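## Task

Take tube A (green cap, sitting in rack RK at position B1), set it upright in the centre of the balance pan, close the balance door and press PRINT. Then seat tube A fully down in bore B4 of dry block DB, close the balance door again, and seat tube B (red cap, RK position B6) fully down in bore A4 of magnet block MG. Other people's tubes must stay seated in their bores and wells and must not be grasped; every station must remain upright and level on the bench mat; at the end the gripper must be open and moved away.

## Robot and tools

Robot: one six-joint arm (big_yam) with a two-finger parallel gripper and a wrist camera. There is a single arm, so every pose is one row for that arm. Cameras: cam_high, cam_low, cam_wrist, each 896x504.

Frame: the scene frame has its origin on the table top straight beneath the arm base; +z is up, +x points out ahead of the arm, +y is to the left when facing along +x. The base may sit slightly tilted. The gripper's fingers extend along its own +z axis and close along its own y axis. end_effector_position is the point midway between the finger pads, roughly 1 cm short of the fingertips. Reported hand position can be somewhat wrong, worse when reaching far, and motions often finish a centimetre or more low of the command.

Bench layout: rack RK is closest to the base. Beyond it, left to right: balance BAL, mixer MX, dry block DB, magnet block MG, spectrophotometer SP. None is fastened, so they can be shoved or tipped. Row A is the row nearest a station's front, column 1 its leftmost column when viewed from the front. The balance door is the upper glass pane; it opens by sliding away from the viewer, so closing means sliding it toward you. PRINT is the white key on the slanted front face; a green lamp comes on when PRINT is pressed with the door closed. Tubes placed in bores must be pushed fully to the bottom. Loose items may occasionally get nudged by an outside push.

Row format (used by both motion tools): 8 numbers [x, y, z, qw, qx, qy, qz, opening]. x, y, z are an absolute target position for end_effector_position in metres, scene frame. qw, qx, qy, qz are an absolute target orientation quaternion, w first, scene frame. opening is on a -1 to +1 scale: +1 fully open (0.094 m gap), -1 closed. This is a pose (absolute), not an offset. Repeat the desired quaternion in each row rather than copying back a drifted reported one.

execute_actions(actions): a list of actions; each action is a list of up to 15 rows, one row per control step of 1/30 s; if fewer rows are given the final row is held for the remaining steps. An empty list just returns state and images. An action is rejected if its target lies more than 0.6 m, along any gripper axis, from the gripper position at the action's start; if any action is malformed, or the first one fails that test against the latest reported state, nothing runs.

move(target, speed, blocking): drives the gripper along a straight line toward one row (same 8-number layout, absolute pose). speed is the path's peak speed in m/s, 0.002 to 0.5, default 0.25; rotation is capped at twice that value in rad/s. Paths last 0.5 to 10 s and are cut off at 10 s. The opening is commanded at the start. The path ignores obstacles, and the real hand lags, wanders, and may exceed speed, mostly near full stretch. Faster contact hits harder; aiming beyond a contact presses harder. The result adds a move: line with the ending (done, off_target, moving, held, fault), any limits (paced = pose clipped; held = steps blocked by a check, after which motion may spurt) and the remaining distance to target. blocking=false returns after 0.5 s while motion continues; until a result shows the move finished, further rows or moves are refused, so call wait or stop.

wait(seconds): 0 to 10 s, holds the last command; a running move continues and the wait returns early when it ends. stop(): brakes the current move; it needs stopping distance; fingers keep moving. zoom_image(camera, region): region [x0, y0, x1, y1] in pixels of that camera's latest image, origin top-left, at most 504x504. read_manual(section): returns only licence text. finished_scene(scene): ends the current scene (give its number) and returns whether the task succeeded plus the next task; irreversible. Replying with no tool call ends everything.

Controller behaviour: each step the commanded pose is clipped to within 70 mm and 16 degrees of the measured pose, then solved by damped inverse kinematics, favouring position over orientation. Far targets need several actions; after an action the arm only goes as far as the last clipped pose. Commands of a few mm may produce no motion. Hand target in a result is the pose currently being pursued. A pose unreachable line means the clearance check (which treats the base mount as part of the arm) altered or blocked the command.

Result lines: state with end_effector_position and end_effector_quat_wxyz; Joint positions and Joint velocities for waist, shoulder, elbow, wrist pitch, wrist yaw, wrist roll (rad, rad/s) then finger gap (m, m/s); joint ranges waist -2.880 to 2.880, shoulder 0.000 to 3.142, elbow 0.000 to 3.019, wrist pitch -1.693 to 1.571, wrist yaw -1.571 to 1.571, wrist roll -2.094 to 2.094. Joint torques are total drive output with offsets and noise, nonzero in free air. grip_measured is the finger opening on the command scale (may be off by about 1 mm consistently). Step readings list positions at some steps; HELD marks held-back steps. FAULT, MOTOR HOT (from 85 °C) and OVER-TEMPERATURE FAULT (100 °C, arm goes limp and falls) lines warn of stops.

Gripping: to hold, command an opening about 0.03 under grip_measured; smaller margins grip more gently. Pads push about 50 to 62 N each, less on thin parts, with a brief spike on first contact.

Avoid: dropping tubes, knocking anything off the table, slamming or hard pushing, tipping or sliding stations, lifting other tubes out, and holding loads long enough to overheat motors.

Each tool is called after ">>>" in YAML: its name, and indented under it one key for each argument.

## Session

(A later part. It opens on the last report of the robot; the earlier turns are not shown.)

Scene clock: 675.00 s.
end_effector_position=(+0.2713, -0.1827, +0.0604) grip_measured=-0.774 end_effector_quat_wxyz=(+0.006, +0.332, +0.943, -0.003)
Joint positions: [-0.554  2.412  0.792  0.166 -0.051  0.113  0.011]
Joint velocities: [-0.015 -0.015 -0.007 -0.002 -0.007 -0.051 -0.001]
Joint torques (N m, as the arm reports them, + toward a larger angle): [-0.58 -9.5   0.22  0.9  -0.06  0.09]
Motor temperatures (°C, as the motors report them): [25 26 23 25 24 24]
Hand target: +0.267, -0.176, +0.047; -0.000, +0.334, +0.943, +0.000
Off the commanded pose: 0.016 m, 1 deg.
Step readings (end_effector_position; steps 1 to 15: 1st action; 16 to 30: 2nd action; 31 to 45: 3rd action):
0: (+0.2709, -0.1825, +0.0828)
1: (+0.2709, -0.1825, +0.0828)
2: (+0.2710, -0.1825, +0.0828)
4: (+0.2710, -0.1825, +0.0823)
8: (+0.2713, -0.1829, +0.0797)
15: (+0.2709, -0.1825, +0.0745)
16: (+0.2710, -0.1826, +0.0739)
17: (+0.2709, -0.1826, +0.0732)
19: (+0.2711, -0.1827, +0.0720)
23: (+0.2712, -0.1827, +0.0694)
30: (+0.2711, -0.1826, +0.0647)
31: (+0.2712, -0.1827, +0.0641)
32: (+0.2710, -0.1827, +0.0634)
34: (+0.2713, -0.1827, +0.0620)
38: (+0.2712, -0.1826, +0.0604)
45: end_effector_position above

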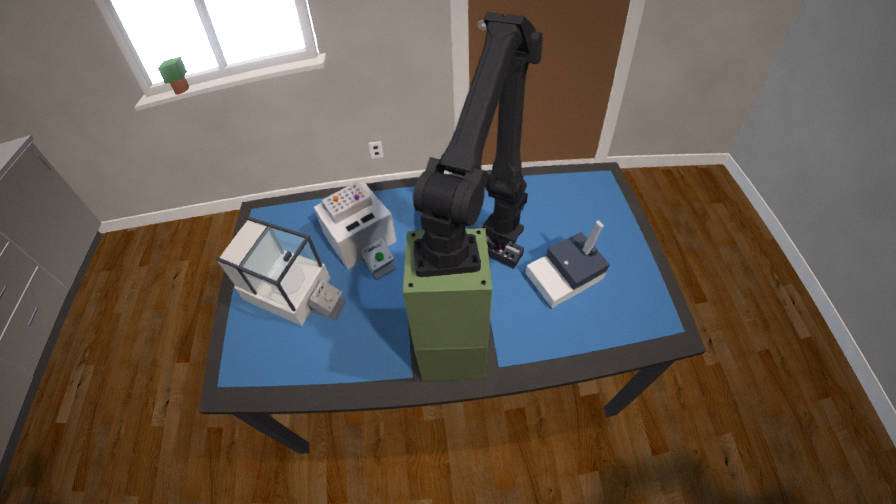

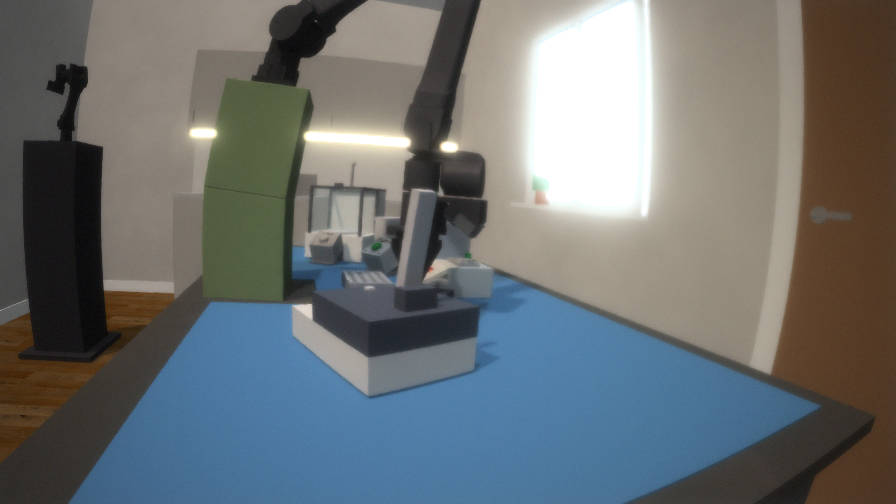

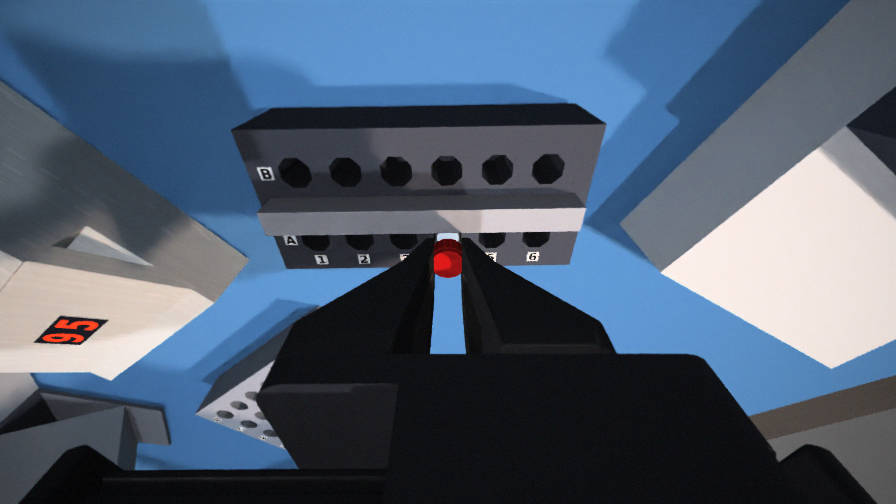

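>>> execute_actions:
  actions:
    - [[0.2685,-0.179,0.054,0,0.334,0.943,0,-0.79],[0.2685,-0.179,0.054,0,0.334,0.943,0,-0.79],[0.2685,-0.179,0.054,0,0.334,0.943,0,-0.79],[0.2685,-0.179,0.054,0,0.334,0.943,0,-0.79],[0.2685,-0.179,0.054,0,0.334,0.943,0,-0.55]]

>>> move:
  target: [0.269,-0.180,0.088,0,0.334,0.943,0,-0.55]
  speed: 0.05

>>> move:
  target: [0.2672,-0.177,0.052,0,0.334,0.943,0,-1]
  speed: 0.02

>>> move:
  target: [0.26,-0.17,0.20,0,0.334,0.943,0,0.2]
  speed: 0.15

Scene clock: 682.63 s.
end_effector_position=(+0.2719, -0.1831, +0.0603) grip_measured=-0.552 end_effector_quat_wxyz=(+0.007, +0.332, +0.943, -0.003)
Joint positions: [-0.554  2.412  0.794  0.166 -0.051  0.113  0.021]
Joint velocities: [-0.015  0.005  0.002  0.002 -0.007 -0.037 -0.   ]
Joint torques (N m, as the arm reports them, + toward a larger angle): [ -1.08 -11.13  -0.49   0.14  -0.07   0.04]
Motor temperatures (°C, as the motors report them): [25 26 23 25 24 24]
Hand target: +0.268, -0.179, +0.054; -0.000, +0.334, +0.943, +0.000
Off the commanded pose: 0.008 m, 1 deg.
Step readings (end_effector_position):
0: (+0.2713, -0.1827, +0.0604)
1: (+0.2713, -0.1827, +0.0604)
2: (+0.2713, -0.1827, +0.0604)
4: (+0.2713, -0.1827, +0.0604)
8: (+0.2719, -0.1831, +0.0603)
15: end_effector_position above

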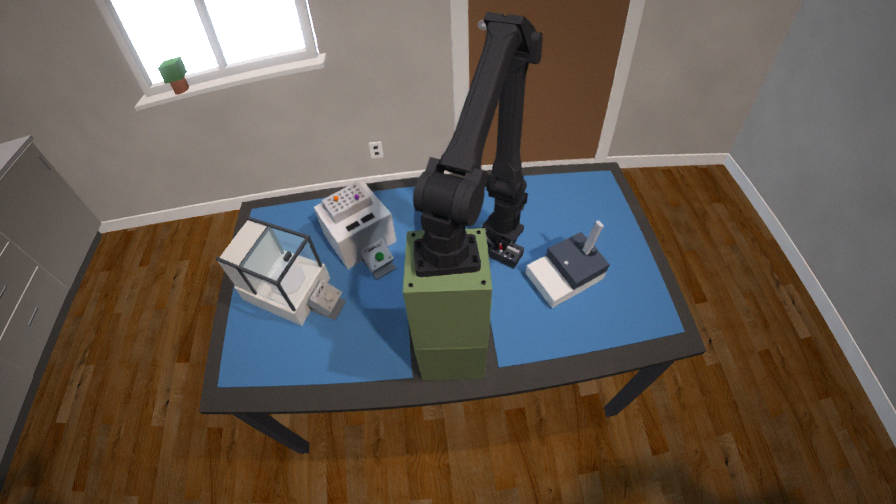

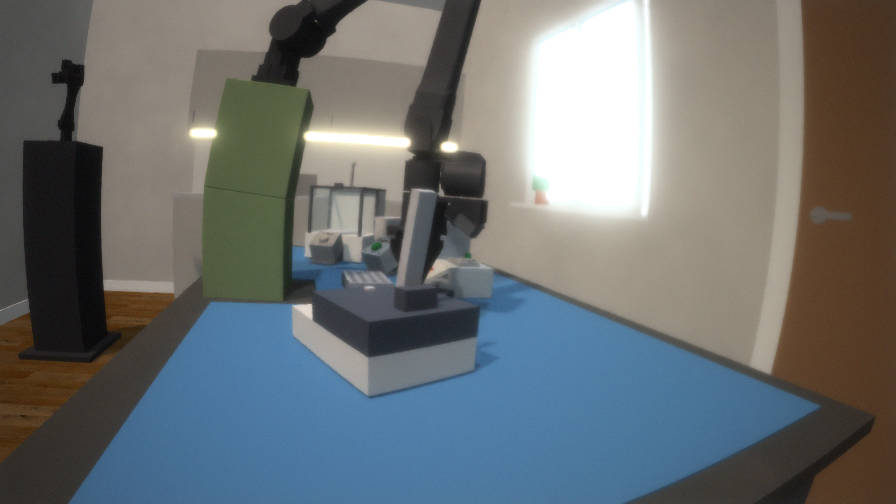

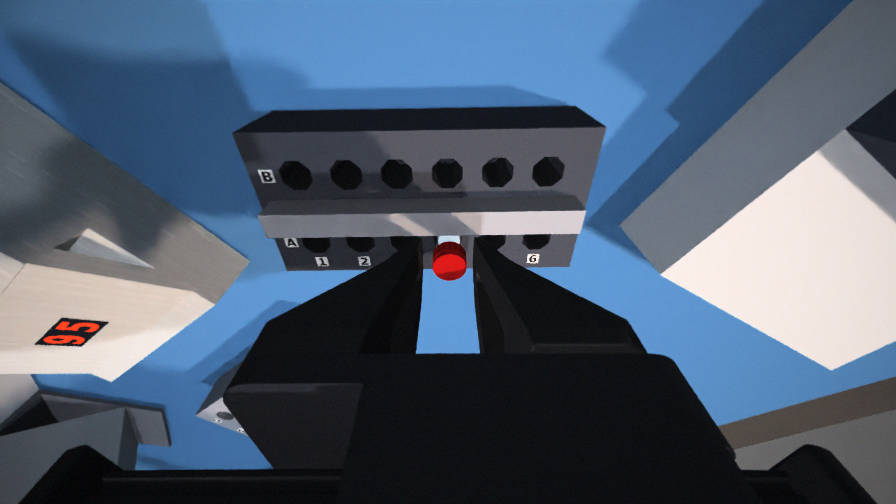

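Scene clock: 683.50 s.
end_effector_position=(+0.2716, -0.1814, +0.0834) grip_measured=-0.552 end_effector_quat_wxyz=(+0.003, +0.332, +0.943, -0.002)
Joint positions: [-0.554  2.339  0.757  0.122 -0.051  0.113  0.021]
Joint velocities: [-0.005  0.005 -0.002 -0.007 -0.037  0.037 -0.002]
Joint torques (N m, as the arm reports them, + toward a larger angle): [ -1.59 -13.51  -1.74  -0.23  -0.1   -0.03]
Motor temperatures (°C, as the motors report them): [25 26 23 25 24 24]
Hand target: +0.269, -0.180, +0.088; +0.000, +0.334, +0.943, +0.000
Off the commanded pose: 0.005 m, 0 deg.
move: done

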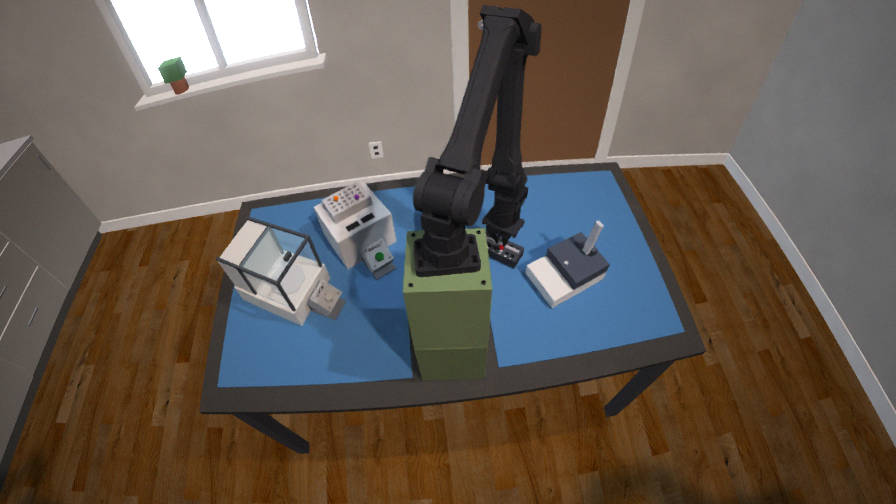

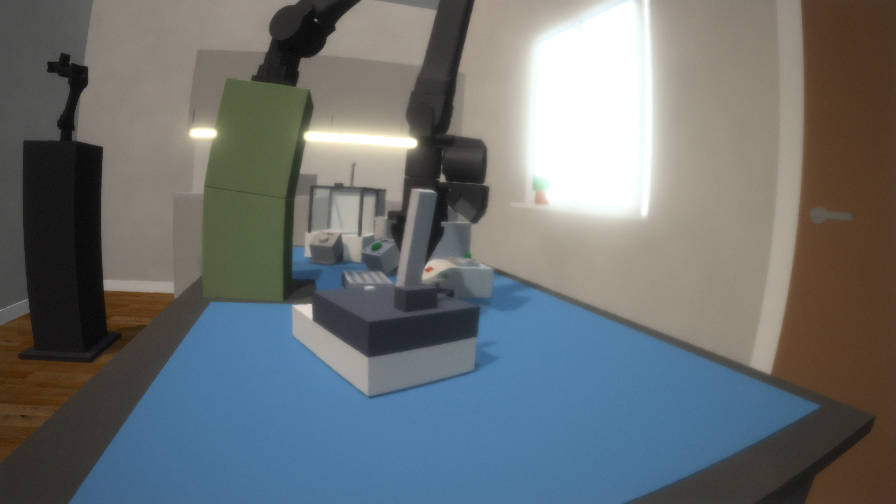

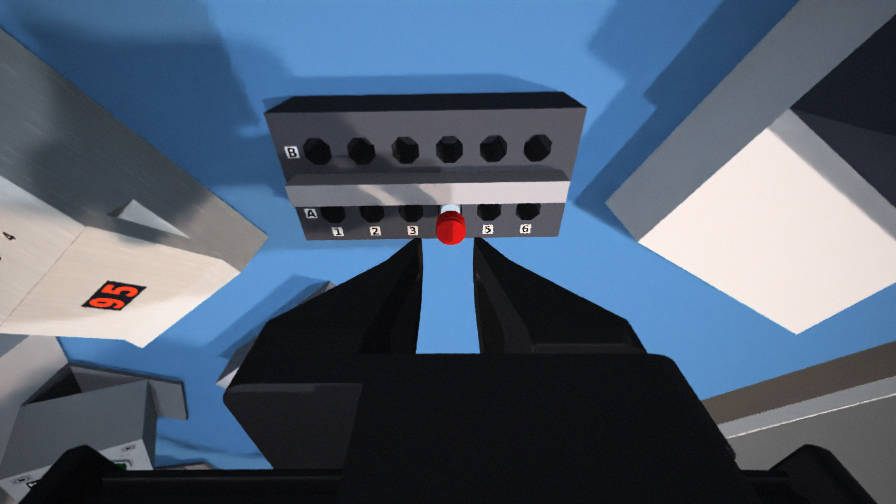

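Scene clock: 685.33 s.
end_effector_position=(+0.2740, -0.1838, +0.0701) grip_measured=-0.987 end_effector_quat_wxyz=(+0.009, +0.332, +0.943, -0.003)
Joint positions: [-0.554  2.381  0.779  0.154 -0.051  0.113  0.001]
Joint velocities: [-0.005 -0.005  0.017 -0.007 -0.051  0.007 -0.001]
Joint torques (N m, as the arm reports them, + toward a larger angle): [-0.87 -8.65  0.61  1.03 -0.06  0.06]
Motor temperatures (°C, as the motors report them): [25 26 23 25 24 24]
Hand target: +0.267, -0.177, +0.053; -0.000, +0.334, +0.943, +0.000
Off the commanded pose: 0.020 m, 1 deg.
move: off_target

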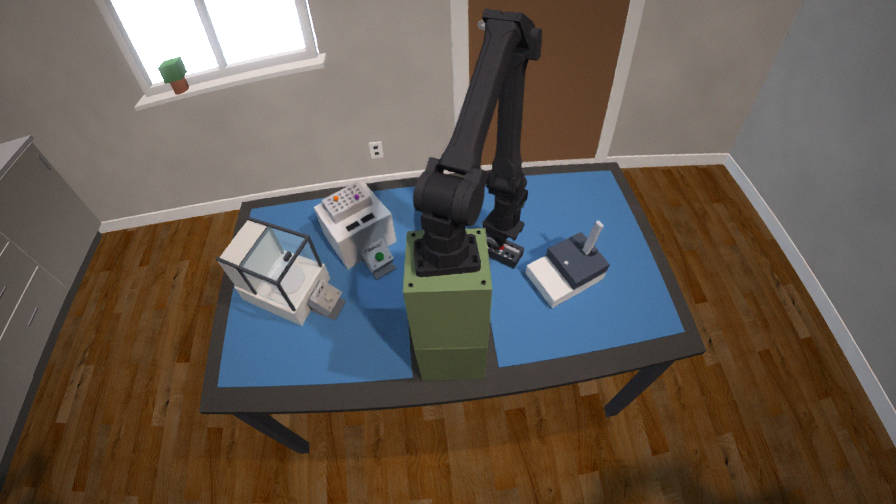

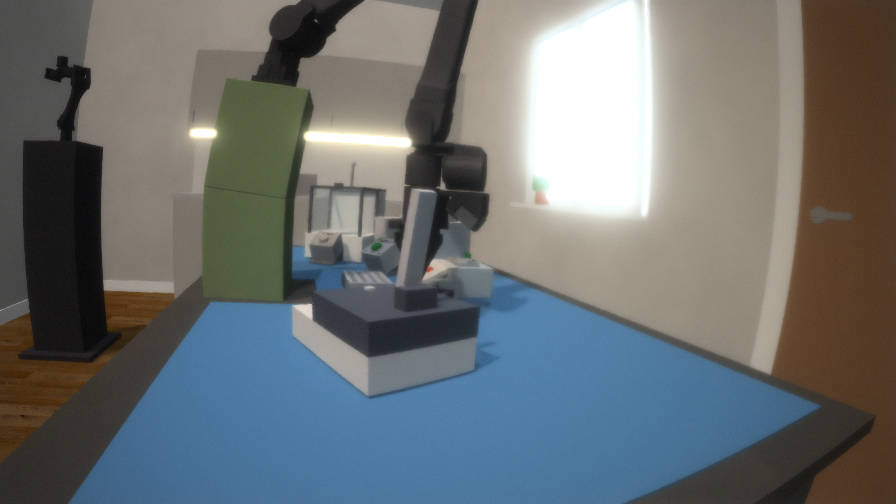

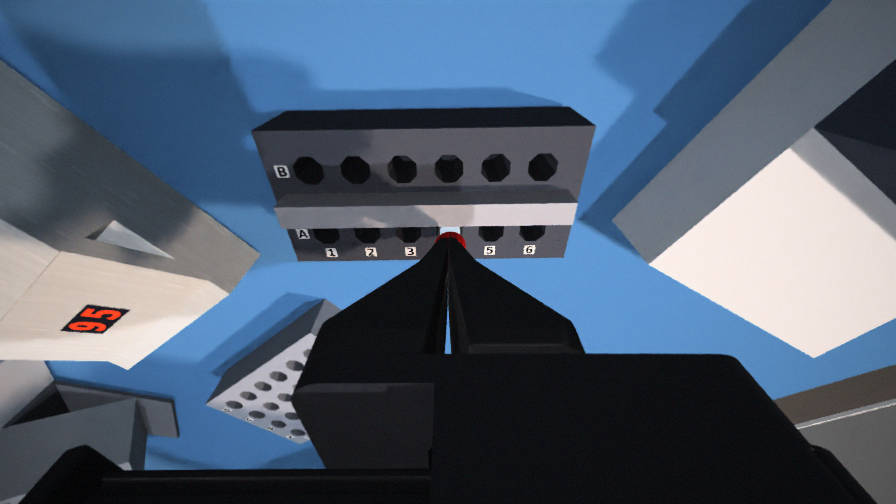

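Scene clock: 686.60 s.
end_effector_position=(+0.2647, -0.1699, +0.1992) grip_measured=+0.198 end_effector_quat_wxyz=(+0.005, +0.332, +0.943, -0.002)
Joint positions: [-0.555  1.935  0.586 -0.107 -0.051  0.113  0.056]
Joint velocities: [-0.005 -0.015 -0.002 -0.017 -0.022  0.066 -0.001]
Joint torques (N m, as the arm reports them, + toward a larger angle): [ -1.92 -10.99   1.01  -0.29  -0.12  -0.1 ]
Motor temperatures (°C, as the motors report them): [25 26 23 25 24 24]
Hand target: +0.259, -0.170, +0.200; +0.000, +0.334, +0.943, -0.000
Off the commanded pose: 0.005 m, 1 deg.
move: done

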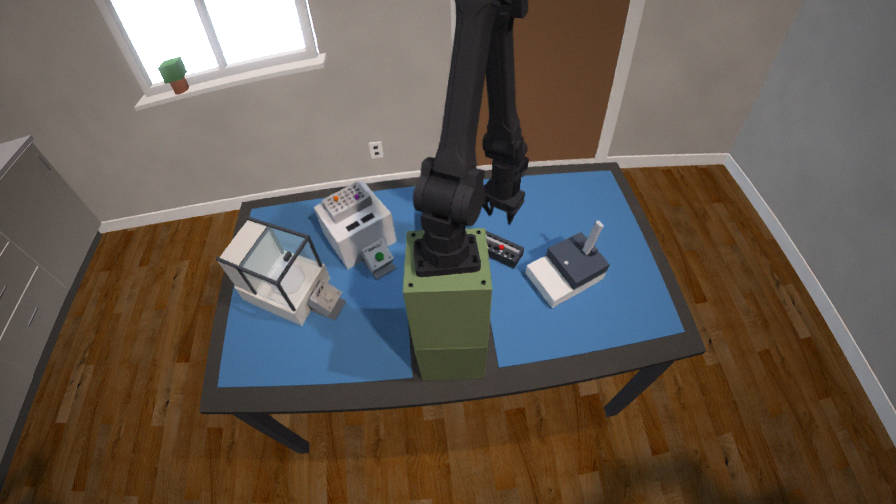

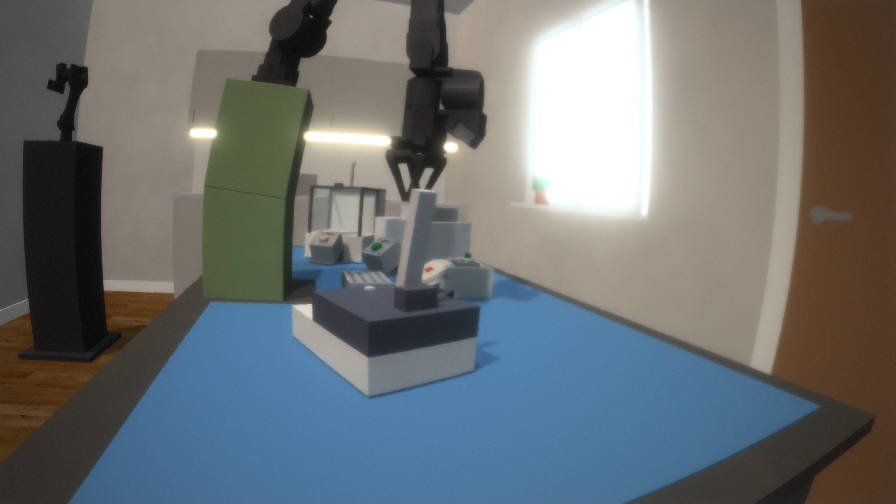

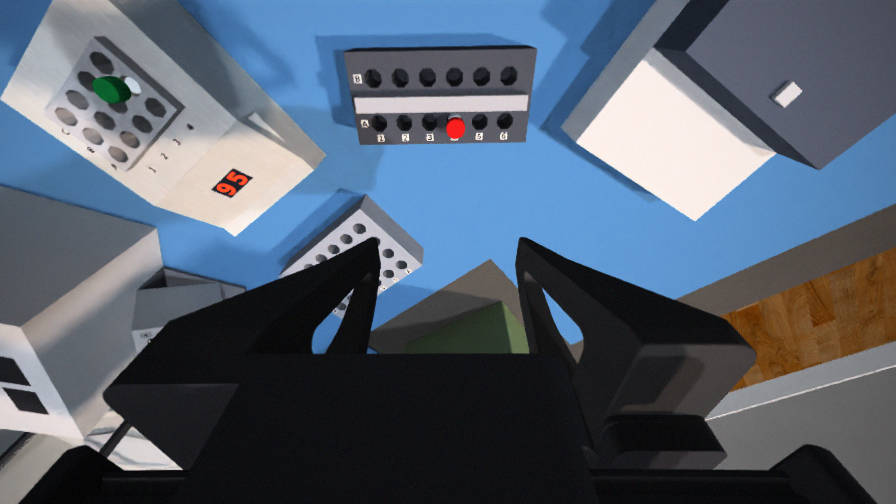

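>>> execute_actions:
  actions: []

Scene clock: 705.57 s.
end_effector_position=(+0.2647, -0.1699, +0.1992) grip_measured=+0.198 end_effector_quat_wxyz=(+0.005, +0.332, +0.943, -0.002)
Joint positions: [-0.555  1.935  0.586 -0.107 -0.051  0.113  0.056]
Joint velocities: [-0.005 -0.015 -0.002 -0.007 -0.037 -0.11   0.001]
Joint torques (N m, as the arm reports them, + toward a larger angle): [ -2.01 -11.13   1.08  -0.28  -0.12  -0.1 ]
Motor temperatures (°C, as the motors report them): [25 26 23 25 24 24]
Hand target: +0.259, -0.170, +0.200; +0.000, +0.334, +0.943, -0.000
Off the commanded pose: 0.005 m, 1 deg.

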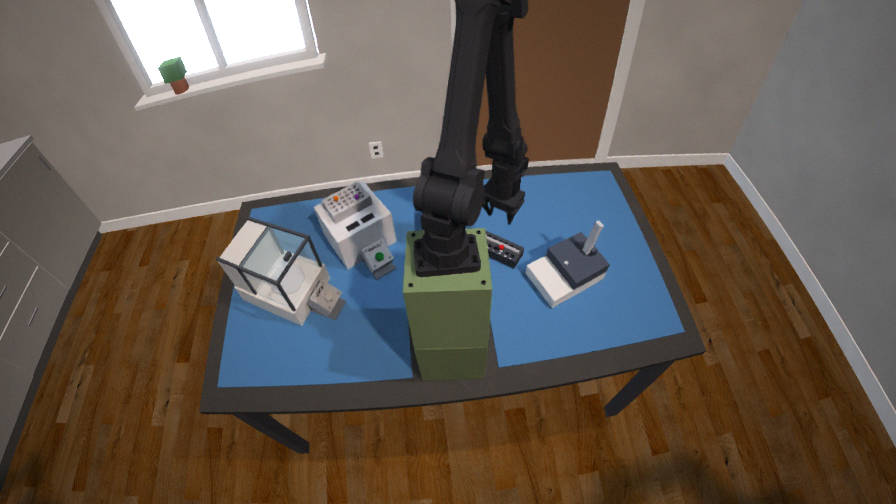

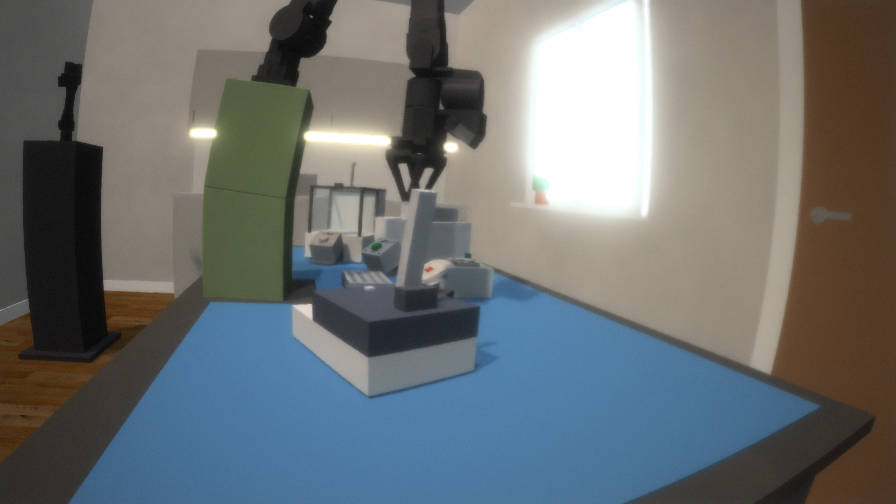

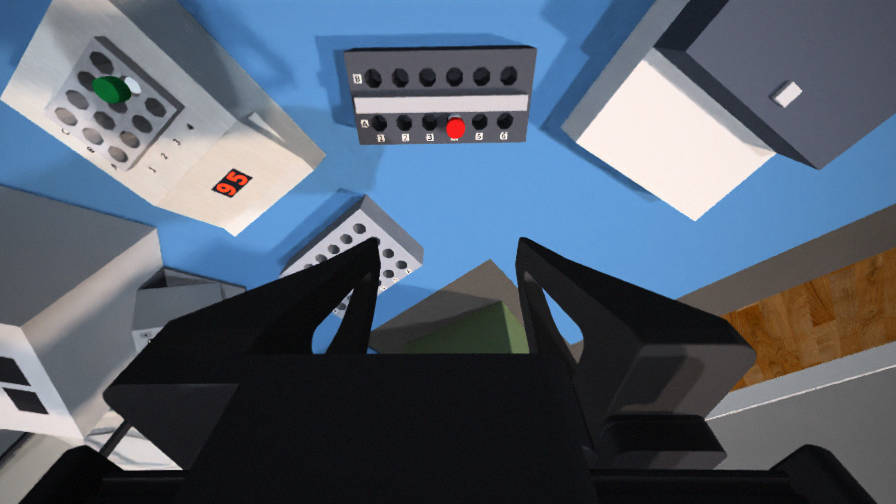

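>>> finished_scene:
  scene: 1

The scene is finished: the task was done.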